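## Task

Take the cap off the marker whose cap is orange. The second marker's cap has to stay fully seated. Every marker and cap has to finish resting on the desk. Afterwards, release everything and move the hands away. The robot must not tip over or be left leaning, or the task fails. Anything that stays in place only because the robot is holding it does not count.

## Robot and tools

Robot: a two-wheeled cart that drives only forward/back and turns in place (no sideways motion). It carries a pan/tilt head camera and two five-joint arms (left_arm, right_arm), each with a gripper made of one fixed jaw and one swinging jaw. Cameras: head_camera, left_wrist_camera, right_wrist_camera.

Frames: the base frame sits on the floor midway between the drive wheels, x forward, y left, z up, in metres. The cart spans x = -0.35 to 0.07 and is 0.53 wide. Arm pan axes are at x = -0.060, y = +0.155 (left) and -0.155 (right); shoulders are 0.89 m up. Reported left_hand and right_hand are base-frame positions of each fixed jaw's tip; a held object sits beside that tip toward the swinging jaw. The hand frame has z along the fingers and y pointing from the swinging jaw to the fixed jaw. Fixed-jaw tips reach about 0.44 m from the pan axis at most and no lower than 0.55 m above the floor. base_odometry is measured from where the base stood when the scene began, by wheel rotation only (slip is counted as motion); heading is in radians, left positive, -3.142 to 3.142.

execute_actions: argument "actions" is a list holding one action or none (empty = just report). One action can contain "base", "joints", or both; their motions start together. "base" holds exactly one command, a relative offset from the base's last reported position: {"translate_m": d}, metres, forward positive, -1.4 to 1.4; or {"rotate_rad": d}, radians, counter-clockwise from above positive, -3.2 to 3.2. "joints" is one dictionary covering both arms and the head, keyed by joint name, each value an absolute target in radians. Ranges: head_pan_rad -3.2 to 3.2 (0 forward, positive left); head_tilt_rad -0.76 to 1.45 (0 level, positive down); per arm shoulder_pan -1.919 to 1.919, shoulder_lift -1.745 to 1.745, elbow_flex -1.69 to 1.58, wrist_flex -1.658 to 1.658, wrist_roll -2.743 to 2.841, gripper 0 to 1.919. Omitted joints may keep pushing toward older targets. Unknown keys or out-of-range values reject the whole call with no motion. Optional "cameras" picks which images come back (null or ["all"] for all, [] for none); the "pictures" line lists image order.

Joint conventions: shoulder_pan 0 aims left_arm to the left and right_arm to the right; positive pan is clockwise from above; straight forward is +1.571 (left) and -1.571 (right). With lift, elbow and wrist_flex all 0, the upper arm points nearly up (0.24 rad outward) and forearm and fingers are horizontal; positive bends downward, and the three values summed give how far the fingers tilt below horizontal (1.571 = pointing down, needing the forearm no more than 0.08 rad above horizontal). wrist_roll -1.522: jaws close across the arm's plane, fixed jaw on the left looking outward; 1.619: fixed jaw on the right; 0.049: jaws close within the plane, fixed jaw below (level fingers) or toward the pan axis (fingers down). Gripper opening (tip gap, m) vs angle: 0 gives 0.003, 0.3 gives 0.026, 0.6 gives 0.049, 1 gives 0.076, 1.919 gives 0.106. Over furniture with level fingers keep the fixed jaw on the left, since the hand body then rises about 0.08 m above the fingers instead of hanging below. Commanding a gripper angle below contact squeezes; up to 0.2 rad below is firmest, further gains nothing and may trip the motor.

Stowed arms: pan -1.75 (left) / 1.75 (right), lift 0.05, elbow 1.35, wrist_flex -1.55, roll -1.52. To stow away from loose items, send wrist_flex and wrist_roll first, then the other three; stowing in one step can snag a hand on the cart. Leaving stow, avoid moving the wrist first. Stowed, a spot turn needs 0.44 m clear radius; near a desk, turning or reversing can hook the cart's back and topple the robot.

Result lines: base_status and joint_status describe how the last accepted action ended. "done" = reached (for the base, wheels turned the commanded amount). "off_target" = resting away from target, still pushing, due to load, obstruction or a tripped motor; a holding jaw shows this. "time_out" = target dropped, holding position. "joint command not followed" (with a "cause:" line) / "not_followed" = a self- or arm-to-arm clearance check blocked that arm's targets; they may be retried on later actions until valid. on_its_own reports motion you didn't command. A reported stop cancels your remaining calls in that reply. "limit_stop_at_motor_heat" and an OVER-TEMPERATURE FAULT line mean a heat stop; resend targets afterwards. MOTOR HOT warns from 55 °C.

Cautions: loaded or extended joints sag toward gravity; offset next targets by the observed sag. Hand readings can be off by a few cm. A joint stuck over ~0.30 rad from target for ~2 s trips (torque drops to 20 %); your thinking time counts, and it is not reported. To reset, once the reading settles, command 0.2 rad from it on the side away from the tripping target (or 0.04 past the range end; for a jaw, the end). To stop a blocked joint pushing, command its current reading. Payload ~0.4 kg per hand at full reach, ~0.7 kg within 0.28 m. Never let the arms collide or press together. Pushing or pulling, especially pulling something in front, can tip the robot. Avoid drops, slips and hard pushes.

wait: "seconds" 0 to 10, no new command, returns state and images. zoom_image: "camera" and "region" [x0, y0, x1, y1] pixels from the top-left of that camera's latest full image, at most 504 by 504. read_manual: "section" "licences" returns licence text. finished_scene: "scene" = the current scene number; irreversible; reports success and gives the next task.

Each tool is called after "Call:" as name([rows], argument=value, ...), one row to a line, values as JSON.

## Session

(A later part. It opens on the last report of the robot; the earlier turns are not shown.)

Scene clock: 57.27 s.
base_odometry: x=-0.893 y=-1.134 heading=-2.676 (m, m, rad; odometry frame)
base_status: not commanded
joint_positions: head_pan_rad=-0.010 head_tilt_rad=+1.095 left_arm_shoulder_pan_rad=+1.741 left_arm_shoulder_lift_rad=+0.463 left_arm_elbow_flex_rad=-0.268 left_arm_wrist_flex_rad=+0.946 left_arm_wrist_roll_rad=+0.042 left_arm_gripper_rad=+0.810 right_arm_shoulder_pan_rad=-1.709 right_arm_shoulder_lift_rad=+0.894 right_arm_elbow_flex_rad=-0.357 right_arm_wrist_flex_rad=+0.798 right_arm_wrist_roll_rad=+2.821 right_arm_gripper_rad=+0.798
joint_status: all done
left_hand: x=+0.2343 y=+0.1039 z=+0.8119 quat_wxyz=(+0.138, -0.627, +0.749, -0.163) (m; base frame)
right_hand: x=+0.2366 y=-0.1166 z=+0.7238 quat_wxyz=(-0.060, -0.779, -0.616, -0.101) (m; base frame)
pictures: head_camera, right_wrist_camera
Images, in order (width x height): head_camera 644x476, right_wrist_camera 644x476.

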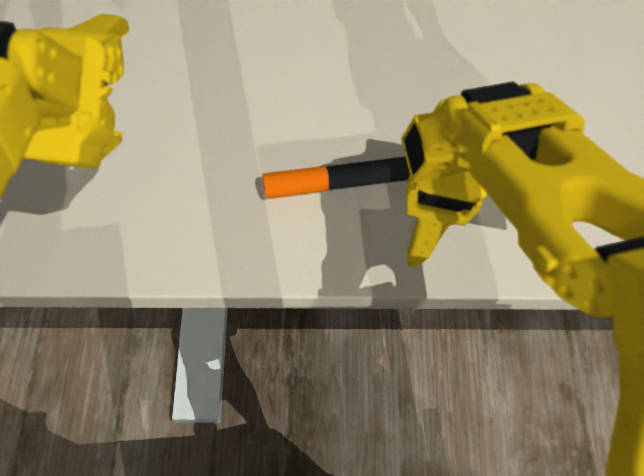

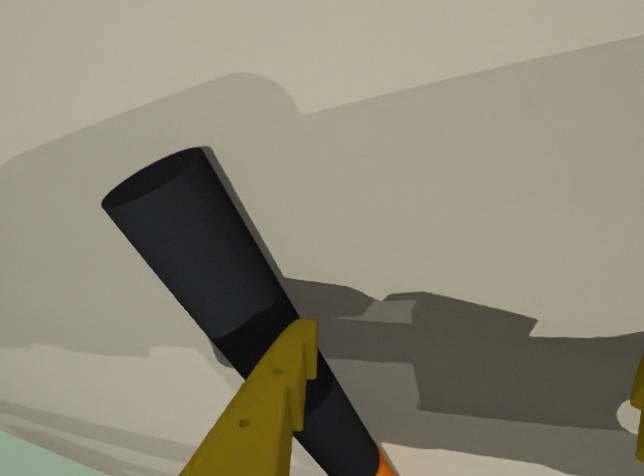

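Call:
execute_actions([
  {"joints":{"right_arm_shoulder_lift_rad":0.82}},
], cameras=[])

Call:
execute_actions([
  {"base":{"translate_m":0.035}},
], cameras=[])

Call:
execute_actions([
  {"joints":{"right_arm_shoulder_lift_rad":0.92}},
], cameras=["head_camera","right_wrist_camera"])

Scene clock: 58.30 s.
base_odometry: x=-0.893 y=-1.134 heading=-2.676 (m, m, rad; odometry frame)
base_status: not commanded
joint_positions: head_pan_rad=-0.010 head_tilt_rad=+1.095 left_arm_shoulder_pan_rad=+1.741 left_arm_shoulder_lift_rad=+0.463 left_arm_elbow_flex_rad=-0.268 left_arm_wrist_flex_rad=+0.946 left_arm_wrist_roll_rad=+0.042 left_arm_gripper_rad=+0.810 right_arm_shoulder_pan_rad=-1.709 right_arm_shoulder_lift_rad=+0.879 right_arm_elbow_flex_rad=-0.357 right_arm_wrist_flex_rad=+0.789 right_arm_wrist_roll_rad=+2.821 right_arm_gripper_rad=+0.798
joint_status: all done
left_hand: x=+0.2343 y=+0.1039 z=+0.8119 quat_wxyz=(+0.138, -0.627, +0.749, -0.163) (m; base frame)
right_hand: x=+0.2406 y=-0.1161 z=+0.7284 quat_wxyz=(-0.066, -0.777, -0.616, -0.112) (m; base frame)
pictures: none
No camera images: the call's "cameras" was empty. Leave "cameras" out to get every camera's image.

Scene clock: 59.30 s.
base_odometry: x=-0.925 y=-1.150 heading=-2.676 (m, m, rad; odometry frame)
base_status: done
joint_positions: head_pan_rad=-0.010 head_tilt_rad=+1.095 left_arm_shoulder_pan_rad=+1.743 left_arm_shoulder_lift_rad=+0.464 left_arm_elbow_flex_rad=-0.268 left_arm_wrist_flex_rad=+0.948 left_arm_wrist_roll_rad=+0.042 left_arm_gripper_rad=+0.810 right_arm_shoulder_pan_rad=-1.709 right_arm_shoulder_lift_rad=+0.877 right_arm_elbow_flex_rad=-0.357 right_arm_wrist_flex_rad=+0.789 right_arm_wrist_roll_rad=+2.821 right_arm_gripper_rad=+0.798
joint_status: not commanded
left_hand: x=+0.2339 y=+0.1035 z=+0.8114 quat_wxyz=(+0.137, -0.627, +0.750, -0.162) (m; base frame)
right_hand: x=+0.2408 y=-0.1160 z=+0.7288 quat_wxyz=(-0.066, -0.777, -0.615, -0.113) (m; base frame)
pictures: none
No camera images: the call's "cameras" was empty. Leave "cameras" out to get every camera's image.

Scene clock: 59.90 s.
base_odometry: x=-0.925 y=-1.150 heading=-2.676 (m, m, rad; odometry frame)
base_status: not commanded
joint_positions: head_pan_rad=-0.010 head_tilt_rad=+1.095 left_arm_shoulder_pan_rad=+1.743 left_arm_shoulder_lift_rad=+0.464 left_arm_elbow_flex_rad=-0.268 left_arm_wrist_flex_rad=+0.948 left_arm_wrist_roll_rad=+0.042 left_arm_gripper_rad=+0.810 right_arm_shoulder_pan_rad=-1.707 right_arm_shoulder_lift_rad=+0.896 right_arm_elbow_flex_rad=-0.359 right_arm_wrist_flex_rad=+0.787 right_arm_wrist_roll_rad=+2.821 right_arm_gripper_rad=+0.798
joint_status: all done
left_hand: x=+0.2339 y=+0.1035 z=+0.8114 quat_wxyz=(+0.137, -0.627, +0.750, -0.162) (m; base frame)
right_hand: x=+0.2384 y=-0.1168 z=+0.7242 quat_wxyz=(-0.062, -0.778, -0.615, -0.106) (m; base frame)
pictures: head_camera, right_wrist_camera
Images, in order (width x height): head_camera 644x476, right_wrist_camera 644x476.

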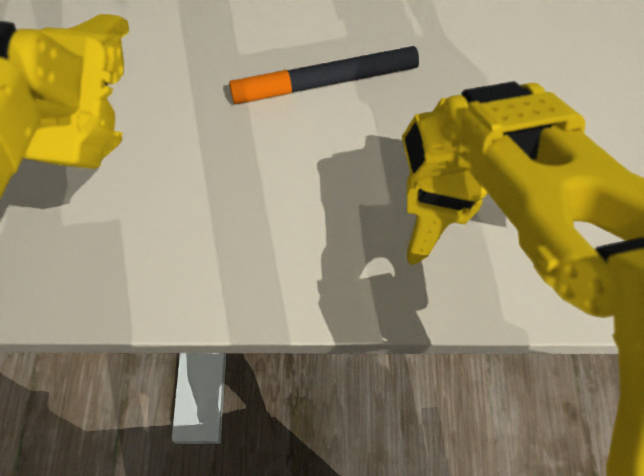

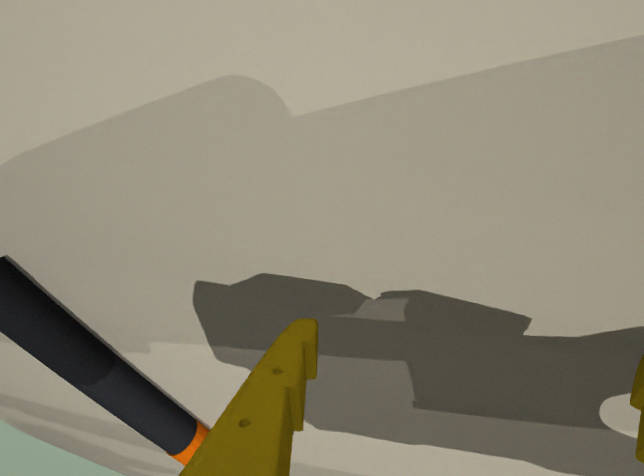

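Call:
execute_actions([
  {"joints":{"right_arm_shoulder_lift_rad":0.6,"right_arm_wrist_roll_rad":-0.1,"right_arm_gripper_rad":1.0}},
], cameras=[])

Call:
execute_actions([
  {"joints":{"right_arm_shoulder_lift_rad":0.85,"right_arm_elbow_flex_rad":-0.5,"right_arm_wrist_flex_rad":0.7,"right_arm_shoulder_pan_rad":-1.78}},
], cameras=["head_camera","right_wrist_camera"])

Scene clock: 64.57 s.
base_odometry: x=-0.925 y=-1.150 heading=-2.676 (m, m, rad; odometry frame)
base_status: not commanded
joint_positions: head_pan_rad=-0.010 head_tilt_rad=+1.095 left_arm_shoulder_pan_rad=+1.743 left_arm_shoulder_lift_rad=+0.464 left_arm_elbow_flex_rad=-0.268 left_arm_wrist_flex_rad=+0.948 left_arm_wrist_roll_rad=+0.042 left_arm_gripper_rad=+0.810 right_arm_shoulder_pan_rad=-1.707 right_arm_shoulder_lift_rad=+0.658 right_arm_elbow_flex_rad=-0.356 right_arm_wrist_flex_rad=+0.786 right_arm_wrist_roll_rad=-0.091 right_arm_gripper_rad=+0.991
joint_status: all done
left_hand: x=+0.2339 y=+0.1035 z=+0.8114 quat_wxyz=(+0.137, -0.627, +0.750, -0.162) (m; base frame)
right_hand: x=+0.2562 y=-0.1108 z=+0.7850 quat_wxyz=(+0.191, -0.686, +0.688, -0.144) (m; base frame)
pictures: none
No camera images: the call's "cameras" was empty. Leave "cameras" out to get every camera's image.

Scene clock: 65.50 s.
base_odometry: x=-0.925 y=-1.150 heading=-2.676 (m, m, rad; odometry frame)
base_status: not commanded
joint_positions: head_pan_rad=-0.010 head_tilt_rad=+1.095 left_arm_shoulder_pan_rad=+1.743 left_arm_shoulder_lift_rad=+0.464 left_arm_elbow_flex_rad=-0.268 left_arm_wrist_flex_rad=+0.948 left_arm_wrist_roll_rad=+0.042 left_arm_gripper_rad=+0.810 right_arm_shoulder_pan_rad=-1.770 right_arm_shoulder_lift_rad=+0.871 right_arm_elbow_flex_rad=-0.462 right_arm_wrist_flex_rad=+0.711 right_arm_wrist_roll_rad=-0.091 right_arm_gripper_rad=+0.991
joint_status: all done
left_hand: x=+0.2339 y=+0.1035 z=+0.8114 quat_wxyz=(+0.137, -0.627, +0.750, -0.162) (m; base frame)
right_hand: x=+0.2567 y=-0.0903 z=+0.7482 quat_wxyz=(+0.182, -0.710, +0.668, -0.129) (m; base frame)
pictures: head_camera, right_wrist_camera
Images, in order (width x height): head_camera 644x476, right_wrist_camera 644x476.

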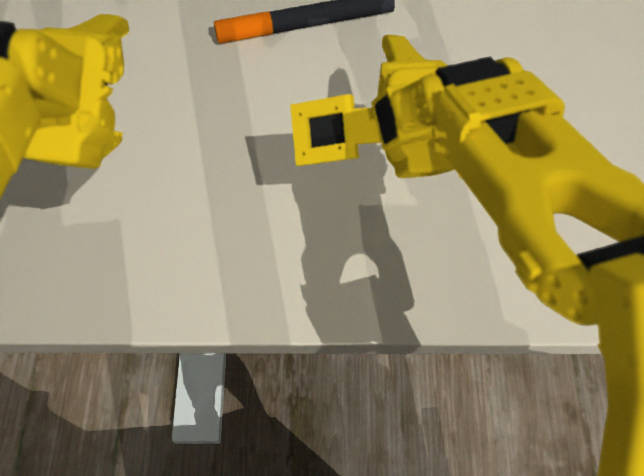

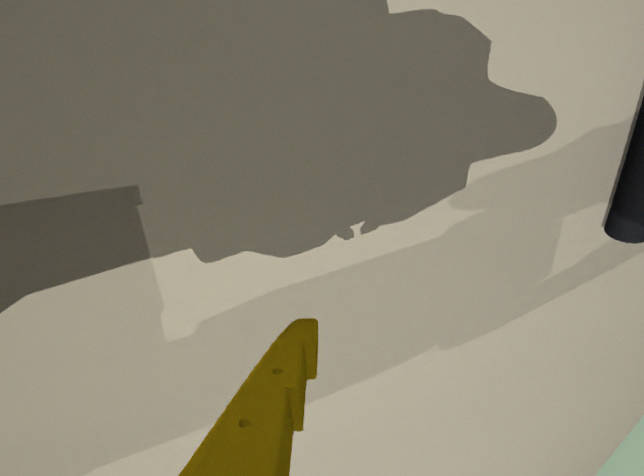

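Call:
execute_actions([
  {"joints":{"head_tilt_rad":0.8}},
], cameras=["head_camera"])

Scene clock: 66.67 s.
base_odometry: x=-0.925 y=-1.150 heading=-2.676 (m, m, rad; odometry frame)
base_status: not commanded
joint_positions: head_pan_rad=-0.010 head_tilt_rad=+0.815 left_arm_shoulder_pan_rad=+1.743 left_arm_shoulder_lift_rad=+0.464 left_arm_elbow_flex_rad=-0.268 left_arm_wrist_flex_rad=+0.948 left_arm_wrist_roll_rad=+0.042 left_arm_gripper_rad=+0.810 right_arm_shoulder_pan_rad=-1.770 right_arm_shoulder_lift_rad=+0.871 right_arm_elbow_flex_rad=-0.462 right_arm_wrist_flex_rad=+0.711 right_arm_wrist_roll_rad=-0.091 right_arm_gripper_rad=+0.991
joint_status: all done
left_hand: x=+0.2339 y=+0.1035 z=+0.8114 quat_wxyz=(+0.137, -0.627, +0.750, -0.162) (m; base frame)
right_hand: x=+0.2567 y=-0.0903 z=+0.7482 quat_wxyz=(+0.182, -0.710, +0.668, -0.129) (m; base frame)
pictures: head_camera
Images, in order (width x height): head_camera 644x476.

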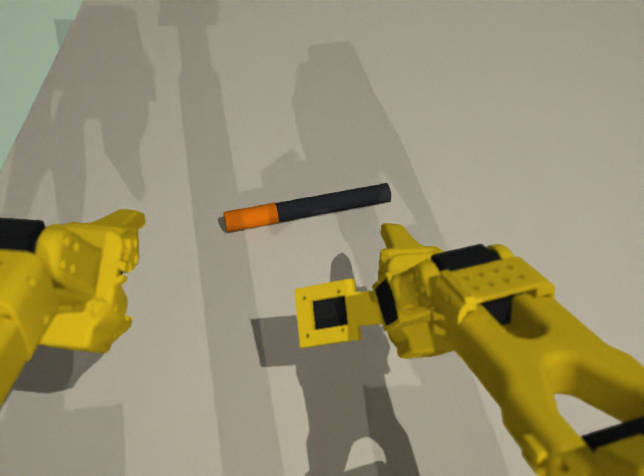

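Call:
execute_actions([
  {"joints":{"head_tilt_rad":0.55,"head_pan_rad":0.7}},
], cameras=["head_camera"])

Scene clock: 69.87 s.
base_odometry: x=-0.925 y=-1.150 heading=-2.676 (m, m, rad; odometry frame)
base_status: not commanded
joint_positions: head_pan_rad=+0.690 head_tilt_rad=+0.564 left_arm_shoulder_pan_rad=+1.743 left_arm_shoulder_lift_rad=+0.464 left_arm_elbow_flex_rad=-0.268 left_arm_wrist_flex_rad=+0.948 left_arm_wrist_roll_rad=+0.042 left_arm_gripper_rad=+0.810 right_arm_shoulder_pan_rad=-1.770 right_arm_shoulder_lift_rad=+0.871 right_arm_elbow_flex_rad=-0.462 right_arm_wrist_flex_rad=+0.711 right_arm_wrist_roll_rad=-0.091 right_arm_gripper_rad=+0.991
joint_status: all done
left_hand: x=+0.2339 y=+0.1035 z=+0.8114 quat_wxyz=(+0.137, -0.627, +0.750, -0.162) (m; base frame)
right_hand: x=+0.2567 y=-0.0903 z=+0.7482 quat_wxyz=(+0.182, -0.710, +0.668, -0.129) (m; base frame)
pictures: head_camera
Images, in order (width x height): head_camera 644x476.

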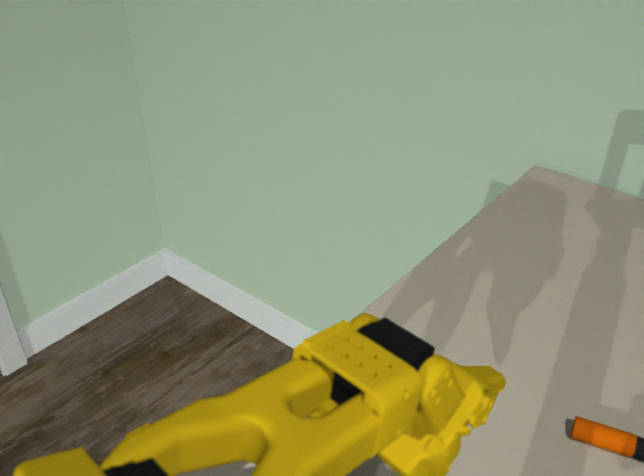

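Call:
execute_actions([
  {"base":{"translate_m":-0.45},"joints":{"head_pan_rad":0,"right_arm_shoulder_lift_rad":-0.2,"right_arm_elbow_flex_rad":0.2,"right_arm_wrist_flex_rad":0.3,"right_arm_shoulder_pan_rad":-1.5,"right_arm_wrist_roll_rad":-1.52,"left_arm_shoulder_lift_rad":-0.2,"left_arm_elbow_flex_rad":0.2,"left_arm_wrist_flex_rad":0.3,"left_arm_shoulder_pan_rad":1.5}},
], cameras=[])

Call:
execute_actions([
  {"base":{"rotate_rad":1.2}},
], cameras=[])

Call:
execute_actions([
  {"base":{"translate_m":0.69}},
], cameras=[])

Call:
execute_actions([
  {"base":{"rotate_rad":-1.2},"joints":{"head_pan_rad":-0.5,"head_tilt_rad":0.8}},
], cameras=["head_camera"])

Scene clock: 74.50 s.
base_odometry: x=-0.523 y=-0.948 heading=-2.676 (m, m, rad; odometry frame)
base_status: done
joint_positions: head_pan_rad=+0.010 head_tilt_rad=+0.564 left_arm_shoulder_pan_rad=+1.507 left_arm_shoulder_lift_rad=-0.158 left_arm_elbow_flex_rad=+0.209 left_arm_wrist_flex_rad=+0.314 left_arm_wrist_roll_rad=+0.043 left_arm_gripper_rad=+0.810 right_arm_shoulder_pan_rad=-1.510 right_arm_shoulder_lift_rad=-0.160 right_arm_elbow_flex_rad=+0.209 right_arm_wrist_flex_rad=+0.315 right_arm_wrist_roll_rad=-1.510 right_arm_gripper_rad=+0.991
joint_status: all done
left_hand: x=+0.2618 y=+0.1753 z=+0.9432 quat_wxyz=(+0.415, -0.599, +0.565, -0.387) (m; base frame)
right_hand: x=+0.2649 y=-0.1672 z=+0.9508 quat_wxyz=(+0.567, +0.020, +0.823, -0.021) (m; base frame)
pictures: none
No camera images: the call's "cameras" was empty. Leave "cameras" out to get every camera's image.

Scene clock: 76.73 s.
base_odometry: x=-0.522 y=-0.948 heading=-1.477 (m, m, rad; odometry frame)
base_status: done
joint_positions: head_pan_rad=+0.010 head_tilt_rad=+0.564 left_arm_shoulder_pan_rad=+1.505 left_arm_shoulder_lift_rad=-0.158 left_arm_elbow_flex_rad=+0.209 left_arm_wrist_flex_rad=+0.314 left_arm_wrist_roll_rad=+0.043 left_arm_gripper_rad=+0.810 right_arm_shoulder_pan_rad=-1.510 right_arm_shoulder_lift_rad=-0.160 right_arm_elbow_flex_rad=+0.209 right_arm_wrist_flex_rad=+0.315 right_arm_wrist_roll_rad=-1.511 right_arm_gripper_rad=+0.991
joint_status: not commanded
left_hand: x=+0.2617 y=+0.1758 z=+0.9432 quat_wxyz=(+0.415, -0.600, +0.565, -0.387) (m; base frame)
right_hand: x=+0.2649 y=-0.1672 z=+0.9508 quat_wxyz=(+0.567, +0.021, +0.823, -0.021) (m; base frame)
pictures: none
No camera images: the call's "cameras" was empty. Leave "cameras" out to get every camera's image.

Scene clock: 81.03 s.
base_odometry: x=-0.457 y=-1.635 heading=-1.477 (m, m, rad; odometry frame)
base_status: done
joint_positions: head_pan_rad=+0.010 head_tilt_rad=+0.564 left_arm_shoulder_pan_rad=+1.505 left_arm_shoulder_lift_rad=-0.160 left_arm_elbow_flex_rad=+0.209 left_arm_wrist_flex_rad=+0.314 left_arm_wrist_roll_rad=+0.043 left_arm_gripper_rad=+0.810 right_arm_shoulder_pan_rad=-1.510 right_arm_shoulder_lift_rad=-0.160 right_arm_elbow_flex_rad=+0.209 right_arm_wrist_flex_rad=+0.315 right_arm_wrist_roll_rad=-1.511 right_arm_gripper_rad=+0.991
joint_status: not commanded
left_hand: x=+0.2617 y=+0.1757 z=+0.9437 quat_wxyz=(+0.415, -0.599, +0.564, -0.387) (m; base frame)
right_hand: x=+0.2649 y=-0.1672 z=+0.9508 quat_wxyz=(+0.567, +0.021, +0.823, -0.021) (m; base frame)
pictures: none
No camera images: the call's "cameras" was empty. Leave "cameras" out to get every camera's image.

Scene clock: 83.27 s.
base_odometry: x=-0.457 y=-1.634 heading=-2.676 (m, m, rad; odometry frame)
base_status: done
joint_positions: head_pan_rad=-0.490 head_tilt_rad=+0.795 left_arm_shoulder_pan_rad=+1.505 left_arm_shoulder_lift_rad=-0.160 left_arm_elbow_flex_rad=+0.209 left_arm_wrist_flex_rad=+0.314 left_arm_wrist_roll_rad=+0.043 left_arm_gripper_rad=+0.810 right_arm_shoulder_pan_rad=-1.510 right_arm_shoulder_lift_rad=-0.160 right_arm_elbow_flex_rad=+0.209 right_arm_wrist_flex_rad=+0.315 right_arm_wrist_roll_rad=-1.511 right_arm_gripper_rad=+0.991
joint_status: all done
left_hand: x=+0.2617 y=+0.1757 z=+0.9437 quat_wxyz=(+0.415, -0.599, +0.564, -0.387) (m; base frame)
right_hand: x=+0.2649 y=-0.1672 z=+0.9508 quat_wxyz=(+0.567, +0.021, +0.823, -0.021) (m; base frame)
pictures: head_camera
Images, in order (width x height): head_camera 644x476.

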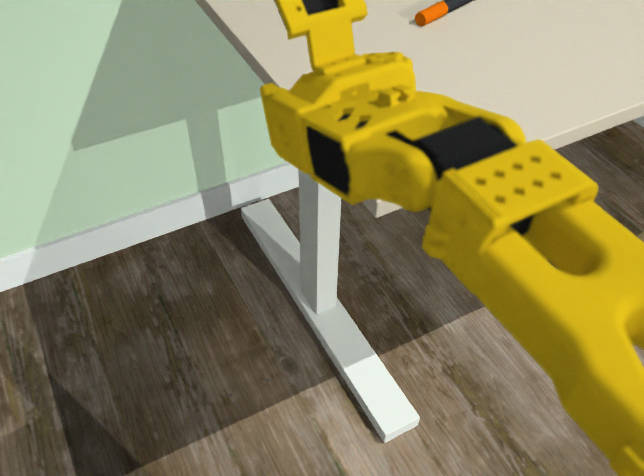

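Call:
execute_actions([
  {"base":{"rotate_rad":0.15},"joints":{"right_arm_shoulder_pan_rad":-1.0}},
], cameras=[])

Call:
execute_actions([
  {"base":{"translate_m":0.25}},
], cameras=[])

Call:
execute_actions([
  {"base":{"rotate_rad":-0.15},"joints":{"head_pan_rad":-0.9,"head_tilt_rad":0.9,"right_arm_shoulder_pan_rad":-1.5}},
], cameras=["head_camera"])

Scene clock: 84.90 s.
base_odometry: x=-0.456 y=-1.634 heading=-2.526 (m, m, rad; odometry frame)
base_status: done
joint_positions: head_pan_rad=-0.490 head_tilt_rad=+0.795 left_arm_shoulder_pan_rad=+1.505 left_arm_shoulder_lift_rad=-0.160 left_arm_elbow_flex_rad=+0.209 left_arm_wrist_flex_rad=+0.314 left_arm_wrist_roll_rad=+0.043 left_arm_gripper_rad=+0.810 right_arm_shoulder_pan_rad=-1.011 right_arm_shoulder_lift_rad=-0.160 right_arm_elbow_flex_rad=+0.209 right_arm_wrist_flex_rad=+0.315 right_arm_wrist_roll_rad=-1.511 right_arm_gripper_rad=+0.991
joint_status: all done
left_hand: x=+0.2617 y=+0.1757 z=+0.9437 quat_wxyz=(+0.415, -0.599, +0.564, -0.387) (m; base frame)
right_hand: x=+0.2195 y=-0.3211 z=+0.9508 quat_wxyz=(+0.545, +0.223, +0.793, -0.160) (m; base frame)
pictures: none
No camera images: the call's "cameras" was empty. Leave "cameras" out to get every camera's image.

Scene clock: 87.00 s.
base_odometry: x=-0.661 y=-1.778 heading=-2.528 (m, m, rad; odometry frame)
base_status: done
joint_positions: head_pan_rad=-0.490 head_tilt_rad=+0.795 left_arm_shoulder_pan_rad=+1.505 left_arm_shoulder_lift_rad=-0.160 left_arm_elbow_flex_rad=+0.209 left_arm_wrist_flex_rad=+0.314 left_arm_wrist_roll_rad=+0.043 left_arm_gripper_rad=+0.810 right_arm_shoulder_pan_rad=-1.009 right_arm_shoulder_lift_rad=-0.160 right_arm_elbow_flex_rad=+0.209 right_arm_wrist_flex_rad=+0.315 right_arm_wrist_roll_rad=-1.511 right_arm_gripper_rad=+0.991
joint_status: not commanded
left_hand: x=+0.2617 y=+0.1757 z=+0.9437 quat_wxyz=(+0.415, -0.599, +0.564, -0.387) (m; base frame)
right_hand: x=+0.2193 y=-0.3215 z=+0.9508 quat_wxyz=(+0.544, +0.224, +0.792, -0.160) (m; base frame)
pictures: none
No camera images: the call's "cameras" was empty. Leave "cameras" out to get every camera's image.

Scene clock: 88.13 s.
base_odometry: x=-0.661 y=-1.778 heading=-2.679 (m, m, rad; odometry frame)
base_status: done
joint_positions: head_pan_rad=-0.890 head_tilt_rad=+0.895 left_arm_shoulder_pan_rad=+1.505 left_arm_shoulder_lift_rad=-0.160 left_arm_elbow_flex_rad=+0.209 left_arm_wrist_flex_rad=+0.314 left_arm_wrist_roll_rad=+0.043 left_arm_gripper_rad=+0.810 right_arm_shoulder_pan_rad=-1.490 right_arm_shoulder_lift_rad=-0.160 right_arm_elbow_flex_rad=+0.209 right_arm_wrist_flex_rad=+0.315 right_arm_wrist_roll_rad=-1.511 right_arm_gripper_rad=+0.991
joint_status: all done
left_hand: x=+0.2617 y=+0.1757 z=+0.9437 quat_wxyz=(+0.415, -0.599, +0.564, -0.387) (m; base frame)
right_hand: x=+0.2646 y=-0.1737 z=+0.9508 quat_wxyz=(+0.567, +0.029, +0.823, -0.026) (m; base frame)
pictures: head_camera
Images, in order (width x height): head_camera 644x476.

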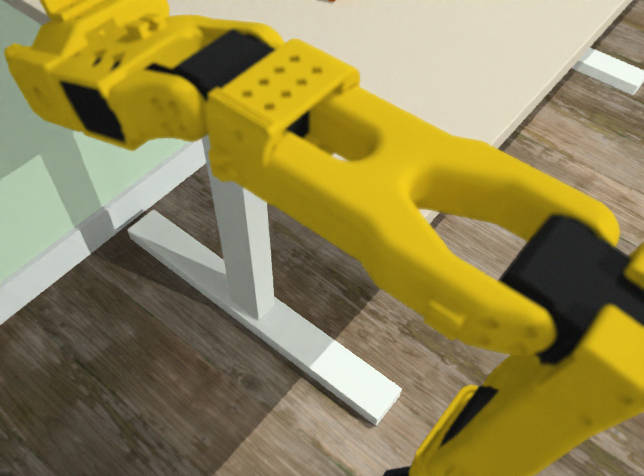

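Call:
execute_actions([
  {"base":{"translate_m":0.55},"joints":{"head_pan_rad":-1.57,"head_tilt_rad":0.85}},
], cameras=["head_camera"])

Scene clock: 92.20 s.
base_odometry: x=-1.154 y=-2.022 heading=-2.680 (m, m, rad; odometry frame)
base_status: done
joint_positions: head_pan_rad=-1.560 head_tilt_rad=+0.865 left_arm_shoulder_pan_rad=+1.505 left_arm_shoulder_lift_rad=-0.160 left_arm_elbow_flex_rad=+0.209 left_arm_wrist_flex_rad=+0.314 left_arm_wrist_roll_rad=+0.043 left_arm_gripper_rad=+0.810 right_arm_shoulder_pan_rad=-1.490 right_arm_shoulder_lift_rad=-0.160 right_arm_elbow_flex_rad=+0.209 right_arm_wrist_flex_rad=+0.315 right_arm_wrist_roll_rad=-1.511 right_arm_gripper_rad=+0.991
joint_status: all done
left_hand: x=+0.2617 y=+0.1757 z=+0.9437 quat_wxyz=(+0.415, -0.599, +0.564, -0.387) (m; base frame)
right_hand: x=+0.2646 y=-0.1737 z=+0.9508 quat_wxyz=(+0.567, +0.029, +0.823, -0.026) (m; base frame)
pictures: head_camera
Images, in order (width x height): head_camera 644x476.

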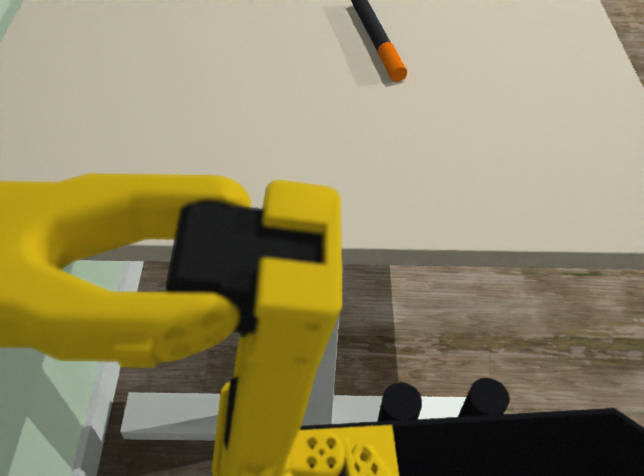

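Call:
execute_actions([
  {"base":{"translate_m":-0.68},"joints":{"left_arm_shoulder_pan_rad":0.6}},
], cameras=[])

Call:
execute_actions([
  {"base":{"rotate_rad":-0.25}},
], cameras=[])

Call:
execute_actions([
  {"base":{"translate_m":0.6},"joints":{"right_arm_shoulder_pan_rad":-0.5}},
], cameras=["head_camera"])

Call:
execute_actions([
  {"base":{"rotate_rad":0.25},"joints":{"head_tilt_rad":1.0}},
], cameras=["head_camera"])

Scene clock: 98.23 s.
base_odometry: x=-0.545 y=-1.720 heading=-2.682 (m, m, rad; odometry frame)
base_status: done
joint_positions: head_pan_rad=-1.560 head_tilt_rad=+0.865 left_arm_shoulder_pan_rad=+0.605 left_arm_shoulder_lift_rad=-0.160 left_arm_elbow_flex_rad=+0.209 left_arm_wrist_flex_rad=+0.314 left_arm_wrist_roll_rad=+0.043 left_arm_gripper_rad=+0.810 right_arm_shoulder_pan_rad=-1.490 right_arm_shoulder_lift_rad=-0.160 right_arm_elbow_flex_rad=+0.209 right_arm_wrist_flex_rad=+0.315 right_arm_wrist_roll_rad=-1.511 right_arm_gripper_rad=+0.991
joint_status: all done
left_hand: x=+0.1236 y=+0.4200 z=+0.9437 quat_wxyz=(+0.542, -0.785, +0.247, -0.168) (m; base frame)
right_hand: x=+0.2646 y=-0.1737 z=+0.9508 quat_wxyz=(+0.567, +0.029, +0.823, -0.026) (m; base frame)
pictures: none
No camera images: the call's "cameras" was empty. Leave "cameras" out to get every camera's image.

Scene clock: 99.23 s.
base_odometry: x=-0.545 y=-1.719 heading=-2.930 (m, m, rad; odometry frame)
base_status: done
joint_positions: head_pan_rad=-1.560 head_tilt_rad=+0.865 left_arm_shoulder_pan_rad=+0.603 left_arm_shoulder_lift_rad=-0.160 left_arm_elbow_flex_rad=+0.209 left_arm_wrist_flex_rad=+0.314 left_arm_wrist_roll_rad=+0.043 left_arm_gripper_rad=+0.810 right_arm_shoulder_pan_rad=-1.491 right_arm_shoulder_lift_rad=-0.160 right_arm_elbow_flex_rad=+0.209 right_arm_wrist_flex_rad=+0.315 right_arm_wrist_roll_rad=-1.511 right_arm_gripper_rad=+0.991
joint_status: not commanded
left_hand: x=+0.1232 y=+0.4202 z=+0.9437 quat_wxyz=(+0.542, -0.785, +0.247, -0.167) (m; base frame)
right_hand: x=+0.2646 y=-0.1732 z=+0.9508 quat_wxyz=(+0.567, +0.028, +0.823, -0.026) (m; base frame)
pictures: none
No camera images: the call's "cameras" was empty. Leave "cameras" out to get every camera's image.

Scene clock: 103.00 s.
base_odometry: x=-1.132 y=-1.844 heading=-2.931 (m, m, rad; odometry frame)
base_status: done
joint_positions: head_pan_rad=-1.560 head_tilt_rad=+0.865 left_arm_shoulder_pan_rad=+0.603 left_arm_shoulder_lift_rad=-0.160 left_arm_elbow_flex_rad=+0.209 left_arm_wrist_flex_rad=+0.314 left_arm_wrist_roll_rad=+0.043 left_arm_gripper_rad=+0.810 right_arm_shoulder_pan_rad=-0.509 right_arm_shoulder_lift_rad=-0.160 right_arm_elbow_flex_rad=+0.209 right_arm_wrist_flex_rad=+0.315 right_arm_wrist_roll_rad=-1.511 right_arm_gripper_rad=+0.991
joint_status: all done
left_hand: x=+0.1232 y=+0.4202 z=+0.9437 quat_wxyz=(+0.542, -0.785, +0.247, -0.167) (m; base frame)
right_hand: x=+0.1052 y=-0.4350 z=+0.9508 quat_wxyz=(+0.488, +0.413, +0.712, -0.290) (m; base frame)
pictures: head_camera
Images, in order (width x height): head_camera 644x476.

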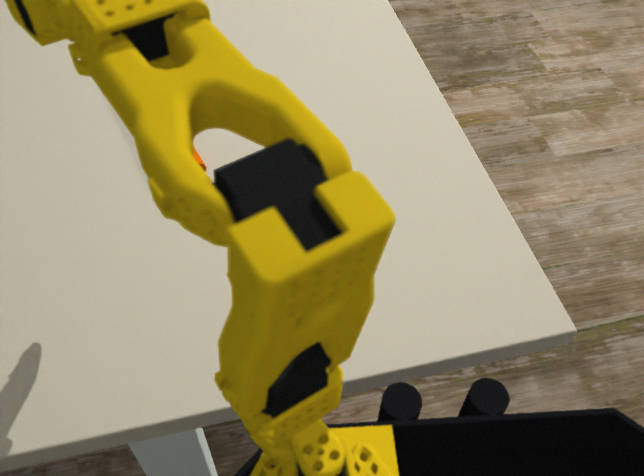

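Scene clock: 104.03 s.
base_odometry: x=-1.132 y=-1.844 heading=-2.692 (m, m, rad; odometry frame)
base_status: done
joint_positions: head_pan_rad=-1.560 head_tilt_rad=+0.995 left_arm_shoulder_pan_rad=+0.602 left_arm_shoulder_lift_rad=-0.162 left_arm_elbow_flex_rad=+0.209 left_arm_wrist_flex_rad=+0.314 left_arm_wrist_roll_rad=+0.043 left_arm_gripper_rad=+0.810 right_arm_shoulder_pan_rad=-0.508 right_arm_shoulder_lift_rad=-0.161 right_arm_elbow_flex_rad=+0.209 right_arm_wrist_flex_rad=+0.315 right_arm_wrist_roll_rad=-1.511 right_arm_gripper_rad=+0.991
joint_status: all done
left_hand: x=+0.1227 y=+0.4205 z=+0.9441 quat_wxyz=(+0.543, -0.785, +0.246, -0.167) (m; base frame)
right_hand: x=+0.1048 y=-0.4352 z=+0.9512 quat_wxyz=(+0.488, +0.413, +0.712, -0.291) (m; base frame)
pictures: head_camera
Images, in order (width x height): head_camera 644x476.

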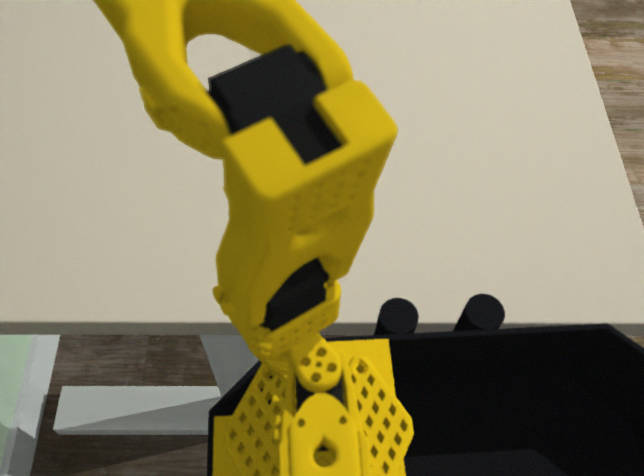

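Call:
execute_actions([
  {"joints":{"head_tilt_rad":0.75,"right_arm_shoulder_pan_rad":-1.1}},
], cameras=["head_camera"])

Scene clock: 105.53 s.
base_odometry: x=-1.132 y=-1.844 heading=-2.692 (m, m, rad; odometry frame)
base_status: not commanded
joint_positions: head_pan_rad=-1.560 head_tilt_rad=+0.764 left_arm_shoulder_pan_rad=+0.602 left_arm_shoulder_lift_rad=-0.162 left_arm_elbow_flex_rad=+0.209 left_arm_wrist_flex_rad=+0.314 left_arm_wrist_roll_rad=+0.043 left_arm_gripper_rad=+0.810 right_arm_shoulder_pan_rad=-1.089 right_arm_shoulder_lift_rad=-0.161 right_arm_elbow_flex_rad=+0.209 right_arm_wrist_flex_rad=+0.315 right_arm_wrist_roll_rad=-1.511 right_arm_gripper_rad=+0.991
joint_status: all done
left_hand: x=+0.1227 y=+0.4205 z=+0.9441 quat_wxyz=(+0.543, -0.785, +0.246, -0.167) (m; base frame)
right_hand: x=+0.2316 y=-0.2987 z=+0.9512 quat_wxyz=(+0.551, +0.192, +0.800, -0.139) (m; base frame)
pictures: head_camera
Images, in order (width x height): head_camera 644x476.

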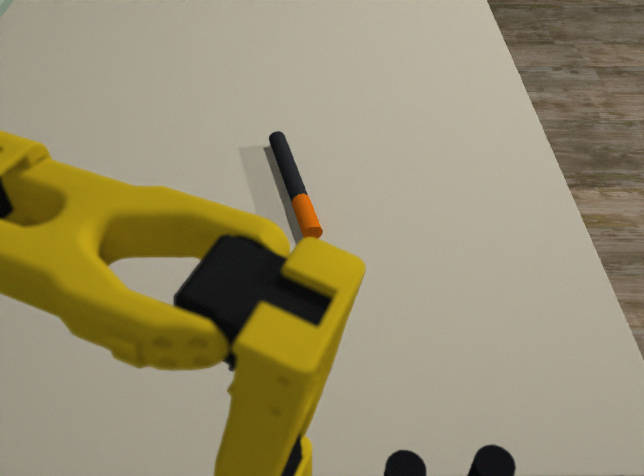

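Call:
execute_actions([
  {"joints":{"right_arm_shoulder_pan_rad":-0.13,"right_arm_shoulder_lift_rad":0.8,"right_arm_elbow_flex_rad":-0.2,"right_arm_wrist_flex_rad":-0.05,"right_arm_gripper_rad":0.65}},
], cameras=["head_camera","right_wrist_camera"])

Scene clock: 107.70 s.
base_odometry: x=-1.132 y=-1.844 heading=-2.692 (m, m, rad; odometry frame)
base_status: not commanded
joint_positions: head_pan_rad=-1.560 head_tilt_rad=+0.764 left_arm_shoulder_pan_rad=+0.602 left_arm_shoulder_lift_rad=-0.162 left_arm_elbow_flex_rad=+0.209 left_arm_wrist_flex_rad=+0.314 left_arm_wrist_roll_rad=+0.043 left_arm_gripper_rad=+0.810 right_arm_shoulder_pan_rad=-0.140 right_arm_shoulder_lift_rad=+0.822 right_arm_elbow_flex_rad=-0.161 right_arm_wrist_flex_rad=-0.036 right_arm_wrist_roll_rad=-1.511 right_arm_gripper_rad=+0.659
joint_status: all done
left_hand: x=+0.1227 y=+0.4205 z=+0.9441 quat_wxyz=(+0.543, -0.785, +0.246, -0.167) (m; base frame)
right_hand: x=-0.0006 y=-0.5219 z=+0.7773 quat_wxyz=(+0.342, +0.580, +0.675, -0.301) (m; base frame)
pictures: head_camera, right_wrist_camera
Images, in order (width x height): head_camera 644x476, right_wrist_camera 644x476.

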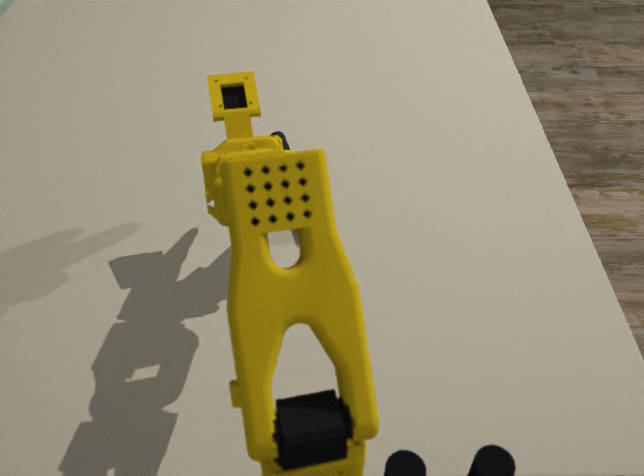

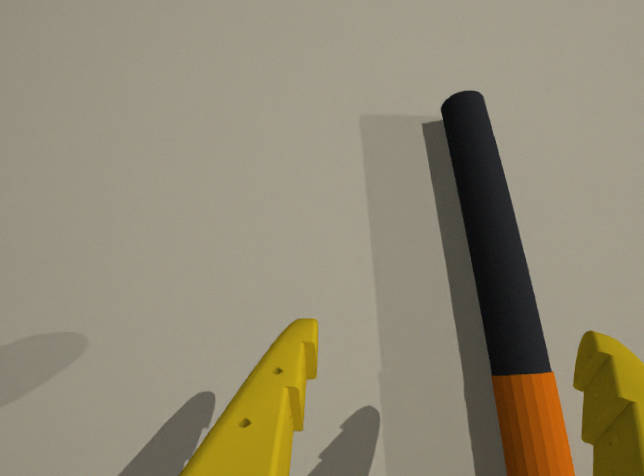

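Call:
execute_actions([
  {"joints":{"right_arm_shoulder_pan_rad":-0.08,"right_arm_gripper_rad":0.8}},
], cameras=[])

Call:
execute_actions([
  {"joints":{"right_arm_shoulder_lift_rad":0.95,"right_arm_elbow_flex_rad":-0.16,"right_arm_wrist_flex_rad":-0.22}},
], cameras=["right_wrist_camera"])

Scene clock: 108.93 s.
base_odometry: x=-1.132 y=-1.844 heading=-2.692 (m, m, rad; odometry frame)
base_status: not commanded
joint_positions: head_pan_rad=-1.560 head_tilt_rad=+0.764 left_arm_shoulder_pan_rad=+0.602 left_arm_shoulder_lift_rad=-0.162 left_arm_elbow_flex_rad=+0.209 left_arm_wrist_flex_rad=+0.314 left_arm_wrist_roll_rad=+0.043 left_arm_gripper_rad=+0.810 right_arm_shoulder_pan_rad=-0.091 right_arm_shoulder_lift_rad=+0.822 right_arm_elbow_flex_rad=-0.161 right_arm_wrist_flex_rad=-0.036 right_arm_wrist_roll_rad=-1.511 right_arm_gripper_rad=+0.791
joint_status: all done
left_hand: x=+0.1227 y=+0.4205 z=+0.9441 quat_wxyz=(+0.543, -0.785, +0.246, -0.167) (m; base frame)
right_hand: x=-0.0187 y=-0.5244 z=+0.7773 quat_wxyz=(+0.335, +0.597, +0.661, -0.309) (m; base frame)
pictures: none
No camera images: the call's "cameras" was empty. Leave "cameras" out to get every camera's image.

Scene clock: 109.80 s.
base_odometry: x=-1.132 y=-1.844 heading=-2.692 (m, m, rad; odometry frame)
base_status: not commanded
joint_positions: head_pan_rad=-1.560 head_tilt_rad=+0.764 left_arm_shoulder_pan_rad=+0.602 left_arm_shoulder_lift_rad=-0.162 left_arm_elbow_flex_rad=+0.209 left_arm_wrist_flex_rad=+0.314 left_arm_wrist_roll_rad=+0.043 left_arm_gripper_rad=+0.810 right_arm_shoulder_pan_rad=-0.091 right_arm_shoulder_lift_rad=+0.971 right_arm_elbow_flex_rad=-0.155 right_arm_wrist_flex_rad=-0.207 right_arm_wrist_roll_rad=-1.511 right_arm_gripper_rad=+0.791
joint_status: all done
left_hand: x=+0.1227 y=+0.4205 z=+0.9441 quat_wxyz=(+0.543, -0.785, +0.246, -0.167) (m; base frame)
right_hand: x=-0.0191 y=-0.5196 z=+0.7477 quat_wxyz=(+0.340, +0.594, +0.658, -0.314) (m; base frame)
pictures: right_wrist_camera
Images, in order (width x height): right_wrist_camera 644x476.

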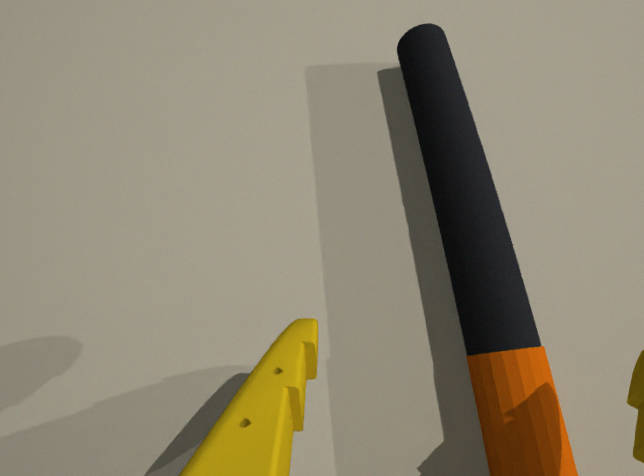

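Call:
execute_actions([
  {"joints":{"right_arm_shoulder_lift_rad":1.01,"right_arm_wrist_flex_rad":-0.22}},
], cameras=["right_wrist_camera"])

Call:
execute_actions([
  {"joints":{"right_arm_gripper_rad":0.1}},
], cameras=["right_wrist_camera"])

Scene clock: 110.77 s.
base_odometry: x=-1.132 y=-1.844 heading=-2.692 (m, m, rad; odometry frame)
base_status: not commanded
joint_positions: head_pan_rad=-1.560 head_tilt_rad=+0.764 left_arm_shoulder_pan_rad=+0.602 left_arm_shoulder_lift_rad=-0.162 left_arm_elbow_flex_rad=+0.209 left_arm_wrist_flex_rad=+0.314 left_arm_wrist_roll_rad=+0.043 left_arm_gripper_rad=+0.810 right_arm_shoulder_pan_rad=-0.091 right_arm_shoulder_lift_rad=+1.031 right_arm_elbow_flex_rad=-0.155 right_arm_wrist_flex_rad=-0.208 right_arm_wrist_roll_rad=-1.511 right_arm_gripper_rad=+0.791
joint_status: all done
left_hand: x=+0.1227 y=+0.4205 z=+0.9441 quat_wxyz=(+0.543, -0.785, +0.246, -0.167) (m; base frame)
right_hand: x=-0.0200 y=-0.5104 z=+0.7280 quat_wxyz=(+0.321, +0.603, +0.668, -0.296) (m; base frame)
pictures: right_wrist_camera
Images, in order (width x height): right_wrist_camera 644x476.

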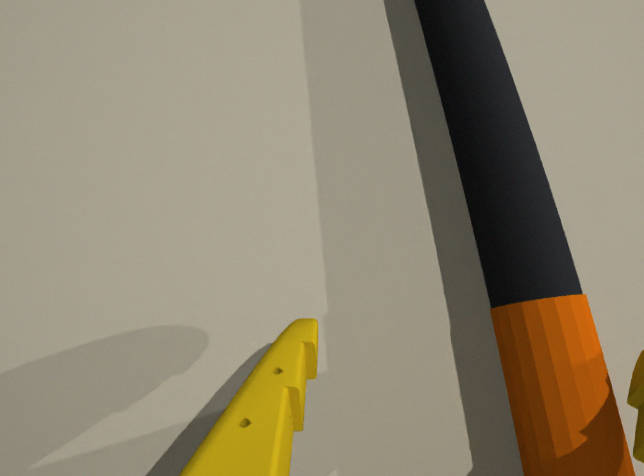

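Scene clock: 111.67 s.
base_odometry: x=-1.132 y=-1.844 heading=-2.692 (m, m, rad; odometry frame)
base_status: not commanded
joint_positions: head_pan_rad=-1.560 head_tilt_rad=+0.764 left_arm_shoulder_pan_rad=+0.602 left_arm_shoulder_lift_rad=-0.162 left_arm_elbow_flex_rad=+0.209 left_arm_wrist_flex_rad=+0.314 left_arm_wrist_roll_rad=+0.043 left_arm_gripper_rad=+0.810 right_arm_shoulder_pan_rad=-0.091 right_arm_shoulder_lift_rad=+1.031 right_arm_elbow_flex_rad=-0.155 right_arm_wrist_flex_rad=-0.213 right_arm_wrist_roll_rad=-1.511 right_arm_gripper_rad=+0.193
joint_status: right_arm_gripper_rad off_target (ended at +0.193, target +0.100)
left_hand: x=+0.1227 y=+0.4205 z=+0.9441 quat_wxyz=(+0.543, -0.785, +0.246, -0.167) (m; base frame)
right_hand: x=-0.0199 y=-0.5109 z=+0.7286 quat_wxyz=(+0.322, +0.602, +0.667, -0.297) (m; base frame)
pictures: right_wrist_camera
Images, in order (width x height): right_wrist_camera 644x476.

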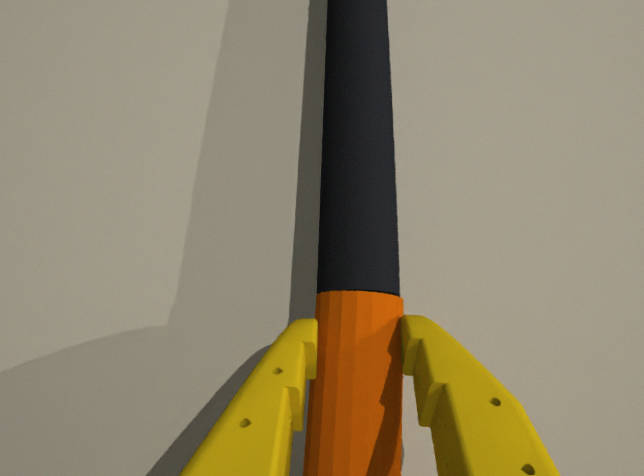

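Call:
execute_actions([
  {"joints":{"right_arm_shoulder_lift_rad":0.9}},
], cameras=[])

Call:
execute_actions([
  {"base":{"translate_m":-0.16},"joints":{"right_arm_shoulder_pan_rad":0.0,"head_pan_rad":-1.8}},
], cameras=["head_camera","right_wrist_camera"])

Scene clock: 113.47 s.
base_odometry: x=-1.132 y=-1.844 heading=-2.692 (m, m, rad; odometry frame)
base_status: not commanded
joint_positions: head_pan_rad=-1.560 head_tilt_rad=+0.764 left_arm_shoulder_pan_rad=+0.602 left_arm_shoulder_lift_rad=-0.162 left_arm_elbow_flex_rad=+0.209 left_arm_wrist_flex_rad=+0.314 left_arm_wrist_roll_rad=+0.043 left_arm_gripper_rad=+0.810 right_arm_shoulder_pan_rad=-0.091 right_arm_shoulder_lift_rad=+0.966 right_arm_elbow_flex_rad=-0.153 right_arm_wrist_flex_rad=-0.213 right_arm_wrist_roll_rad=-1.511 right_arm_gripper_rad=+0.191
joint_status: all done
left_hand: x=+0.1227 y=+0.4205 z=+0.9441 quat_wxyz=(+0.543, -0.785, +0.246, -0.167) (m; base frame)
right_hand: x=-0.0190 y=-0.5206 z=+0.7497 quat_wxyz=(+0.343, +0.593, +0.656, -0.317) (m; base frame)
pictures: none
No camera images: the call's "cameras" was empty. Leave "cameras" out to get every camera's image.

Scene clock: 115.00 s.
base_odometry: x=-0.988 y=-1.775 heading=-2.694 (m, m, rad; odometry frame)
base_status: done
joint_positions: head_pan_rad=-1.790 head_tilt_rad=+0.764 left_arm_shoulder_pan_rad=+0.602 left_arm_shoulder_lift_rad=-0.162 left_arm_elbow_flex_rad=+0.209 left_arm_wrist_flex_rad=+0.314 left_arm_wrist_roll_rad=+0.043 left_arm_gripper_rad=+0.810 right_arm_shoulder_pan_rad=-0.006 right_arm_shoulder_lift_rad=+0.966 right_arm_elbow_flex_rad=-0.153 right_arm_wrist_flex_rad=-0.213 right_arm_wrist_roll_rad=-1.511 right_arm_gripper_rad=+0.191
joint_status: all done
left_hand: x=+0.1227 y=+0.4205 z=+0.9441 quat_wxyz=(+0.543, -0.785, +0.246, -0.167) (m; base frame)
right_hand: x=-0.0500 y=-0.5227 z=+0.7497 quat_wxyz=(+0.329, +0.620, +0.631, -0.331) (m; base frame)
pictures: head_camera, right_wrist_camera
Images, in order (width x height): head_camera 644x476, right_wrist_camera 644x476.

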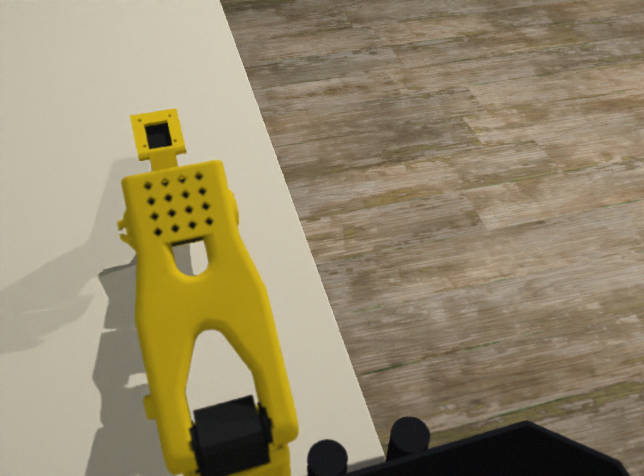

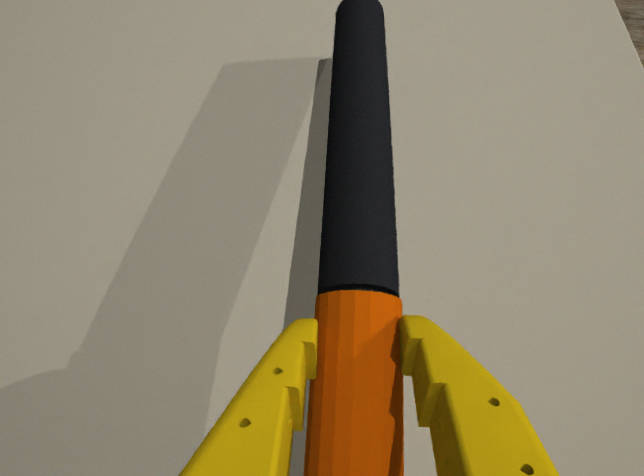

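Call:
execute_actions([
  {"joints":{"right_arm_shoulder_lift_rad":1.0}},
], cameras=[])

Call:
execute_actions([
  {"joints":{"right_arm_gripper_rad":0.6}},
], cameras=[])

Call:
execute_actions([
  {"joints":{"right_arm_shoulder_lift_rad":0.6}},
], cameras=["right_wrist_camera"])

Call:
execute_actions([
  {"base":{"translate_m":-0.55},"joints":{"right_arm_shoulder_pan_rad":-1.5,"right_arm_shoulder_lift_rad":-0.2,"right_arm_elbow_flex_rad":0.2,"right_arm_wrist_flex_rad":0.3,"right_arm_wrist_roll_rad":2.83,"head_pan_rad":-0.9,"left_arm_shoulder_pan_rad":1.5}},
], cameras=["head_camera"])

Scene clock: 116.33 s.
base_odometry: x=-0.988 y=-1.775 heading=-2.694 (m, m, rad; odometry frame)
base_status: not commanded
joint_positions: head_pan_rad=-1.790 head_tilt_rad=+0.764 left_arm_shoulder_pan_rad=+0.602 left_arm_shoulder_lift_rad=-0.162 left_arm_elbow_flex_rad=+0.209 left_arm_wrist_flex_rad=+0.314 left_arm_wrist_roll_rad=+0.043 left_arm_gripper_rad=+0.810 right_arm_shoulder_pan_rad=-0.006 right_arm_shoulder_lift_rad=+1.023 right_arm_elbow_flex_rad=-0.153 right_arm_wrist_flex_rad=-0.213 right_arm_wrist_roll_rad=-1.511 right_arm_gripper_rad=+0.191
joint_status: all done
left_hand: x=+0.1227 y=+0.4205 z=+0.9441 quat_wxyz=(+0.543, -0.785, +0.246, -0.167) (m; base frame)
right_hand: x=-0.0500 y=-0.5140 z=+0.7308 quat_wxyz=(+0.311, +0.629, +0.640, -0.313) (m; base frame)
pictures: none
No camera images: the call's "cameras" was empty. Leave "cameras" out to get every camera's image.

Scene clock: 117.13 s.
base_odometry: x=-0.988 y=-1.775 heading=-2.694 (m, m, rad; odometry frame)
base_status: not commanded
joint_positions: head_pan_rad=-1.790 head_tilt_rad=+0.764 left_arm_shoulder_pan_rad=+0.602 left_arm_shoulder_lift_rad=-0.162 left_arm_elbow_flex_rad=+0.209 left_arm_wrist_flex_rad=+0.314 left_arm_wrist_roll_rad=+0.043 left_arm_gripper_rad=+0.810 right_arm_shoulder_pan_rad=-0.006 right_arm_shoulder_lift_rad=+1.023 right_arm_elbow_flex_rad=-0.153 right_arm_wrist_flex_rad=-0.213 right_arm_wrist_roll_rad=-1.511 right_arm_gripper_rad=+0.590
joint_status: all done
left_hand: x=+0.1227 y=+0.4205 z=+0.9441 quat_wxyz=(+0.543, -0.785, +0.246, -0.167) (m; base frame)
right_hand: x=-0.0500 y=-0.5140 z=+0.7308 quat_wxyz=(+0.311, +0.629, +0.640, -0.313) (m; base frame)
pictures: none
No camera images: the call's "cameras" was empty. Leave "cameras" out to get every camera's image.

Scene clock: 118.13 s.
base_odometry: x=-0.988 y=-1.775 heading=-2.694 (m, m, rad; odometry frame)
base_status: not commanded
joint_positions: head_pan_rad=-1.790 head_tilt_rad=+0.764 left_arm_shoulder_pan_rad=+0.602 left_arm_shoulder_lift_rad=-0.162 left_arm_elbow_flex_rad=+0.209 left_arm_wrist_flex_rad=+0.314 left_arm_wrist_roll_rad=+0.043 left_arm_gripper_rad=+0.810 right_arm_shoulder_pan_rad=-0.006 right_arm_shoulder_lift_rad=+0.659 right_arm_elbow_flex_rad=-0.153 right_arm_wrist_flex_rad=-0.213 right_arm_wrist_roll_rad=-1.511 right_arm_gripper_rad=+0.591
joint_status: all done
left_hand: x=+0.1227 y=+0.4205 z=+0.9441 quat_wxyz=(+0.543, -0.785, +0.246, -0.167) (m; base frame)
right_hand: x=-0.0498 y=-0.5505 z=+0.8583 quat_wxyz=(+0.421, +0.563, +0.573, -0.423) (m; base frame)
pictures: right_wrist_camera
Images, in order (width x height): right_wrist_camera 644x476.

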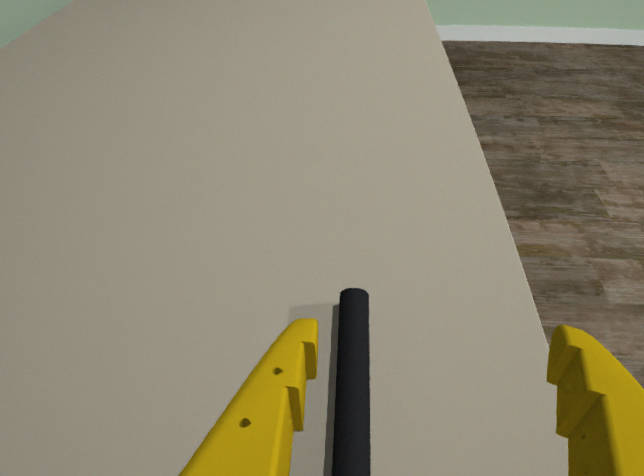

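Scene clock: 122.23 s.
base_odometry: x=-0.492 y=-1.536 heading=-2.692 (m, m, rad; odometry frame)
base_status: done
joint_positions: head_pan_rad=-0.910 head_tilt_rad=+0.764 left_arm_shoulder_pan_rad=+1.493 left_arm_shoulder_lift_rad=-0.162 left_arm_elbow_flex_rad=+0.209 left_arm_wrist_flex_rad=+0.314 left_arm_wrist_roll_rad=+0.043 left_arm_gripper_rad=+0.810 right_arm_shoulder_pan_rad=-1.488 right_arm_shoulder_lift_rad=-0.160 right_arm_elbow_flex_rad=+0.209 right_arm_wrist_flex_rad=+0.298 right_arm_wrist_roll_rad=+2.821 right_arm_gripper_rad=+0.591
joint_status: all done
left_hand: x=+0.2613 y=+0.1797 z=+0.9441 quat_wxyz=(+0.418, -0.603, +0.560, -0.385) (m; base frame)
right_hand: x=+0.2673 y=-0.1850 z=+0.9606 quat_wxyz=(-0.344, -0.694, -0.434, -0.460) (m; base frame)
pictures: head_camera
Images, in order (width x height): head_camera 644x476.

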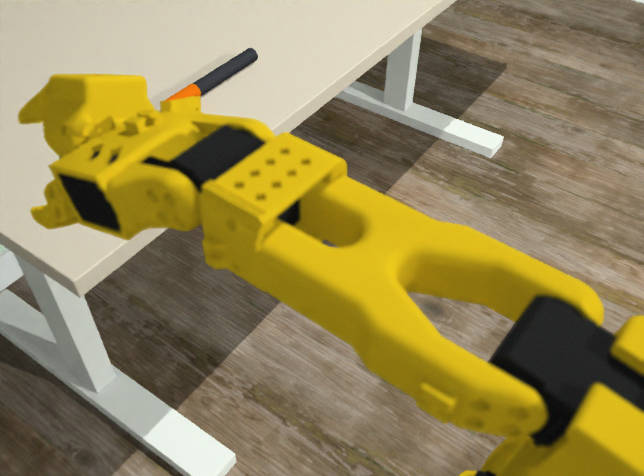

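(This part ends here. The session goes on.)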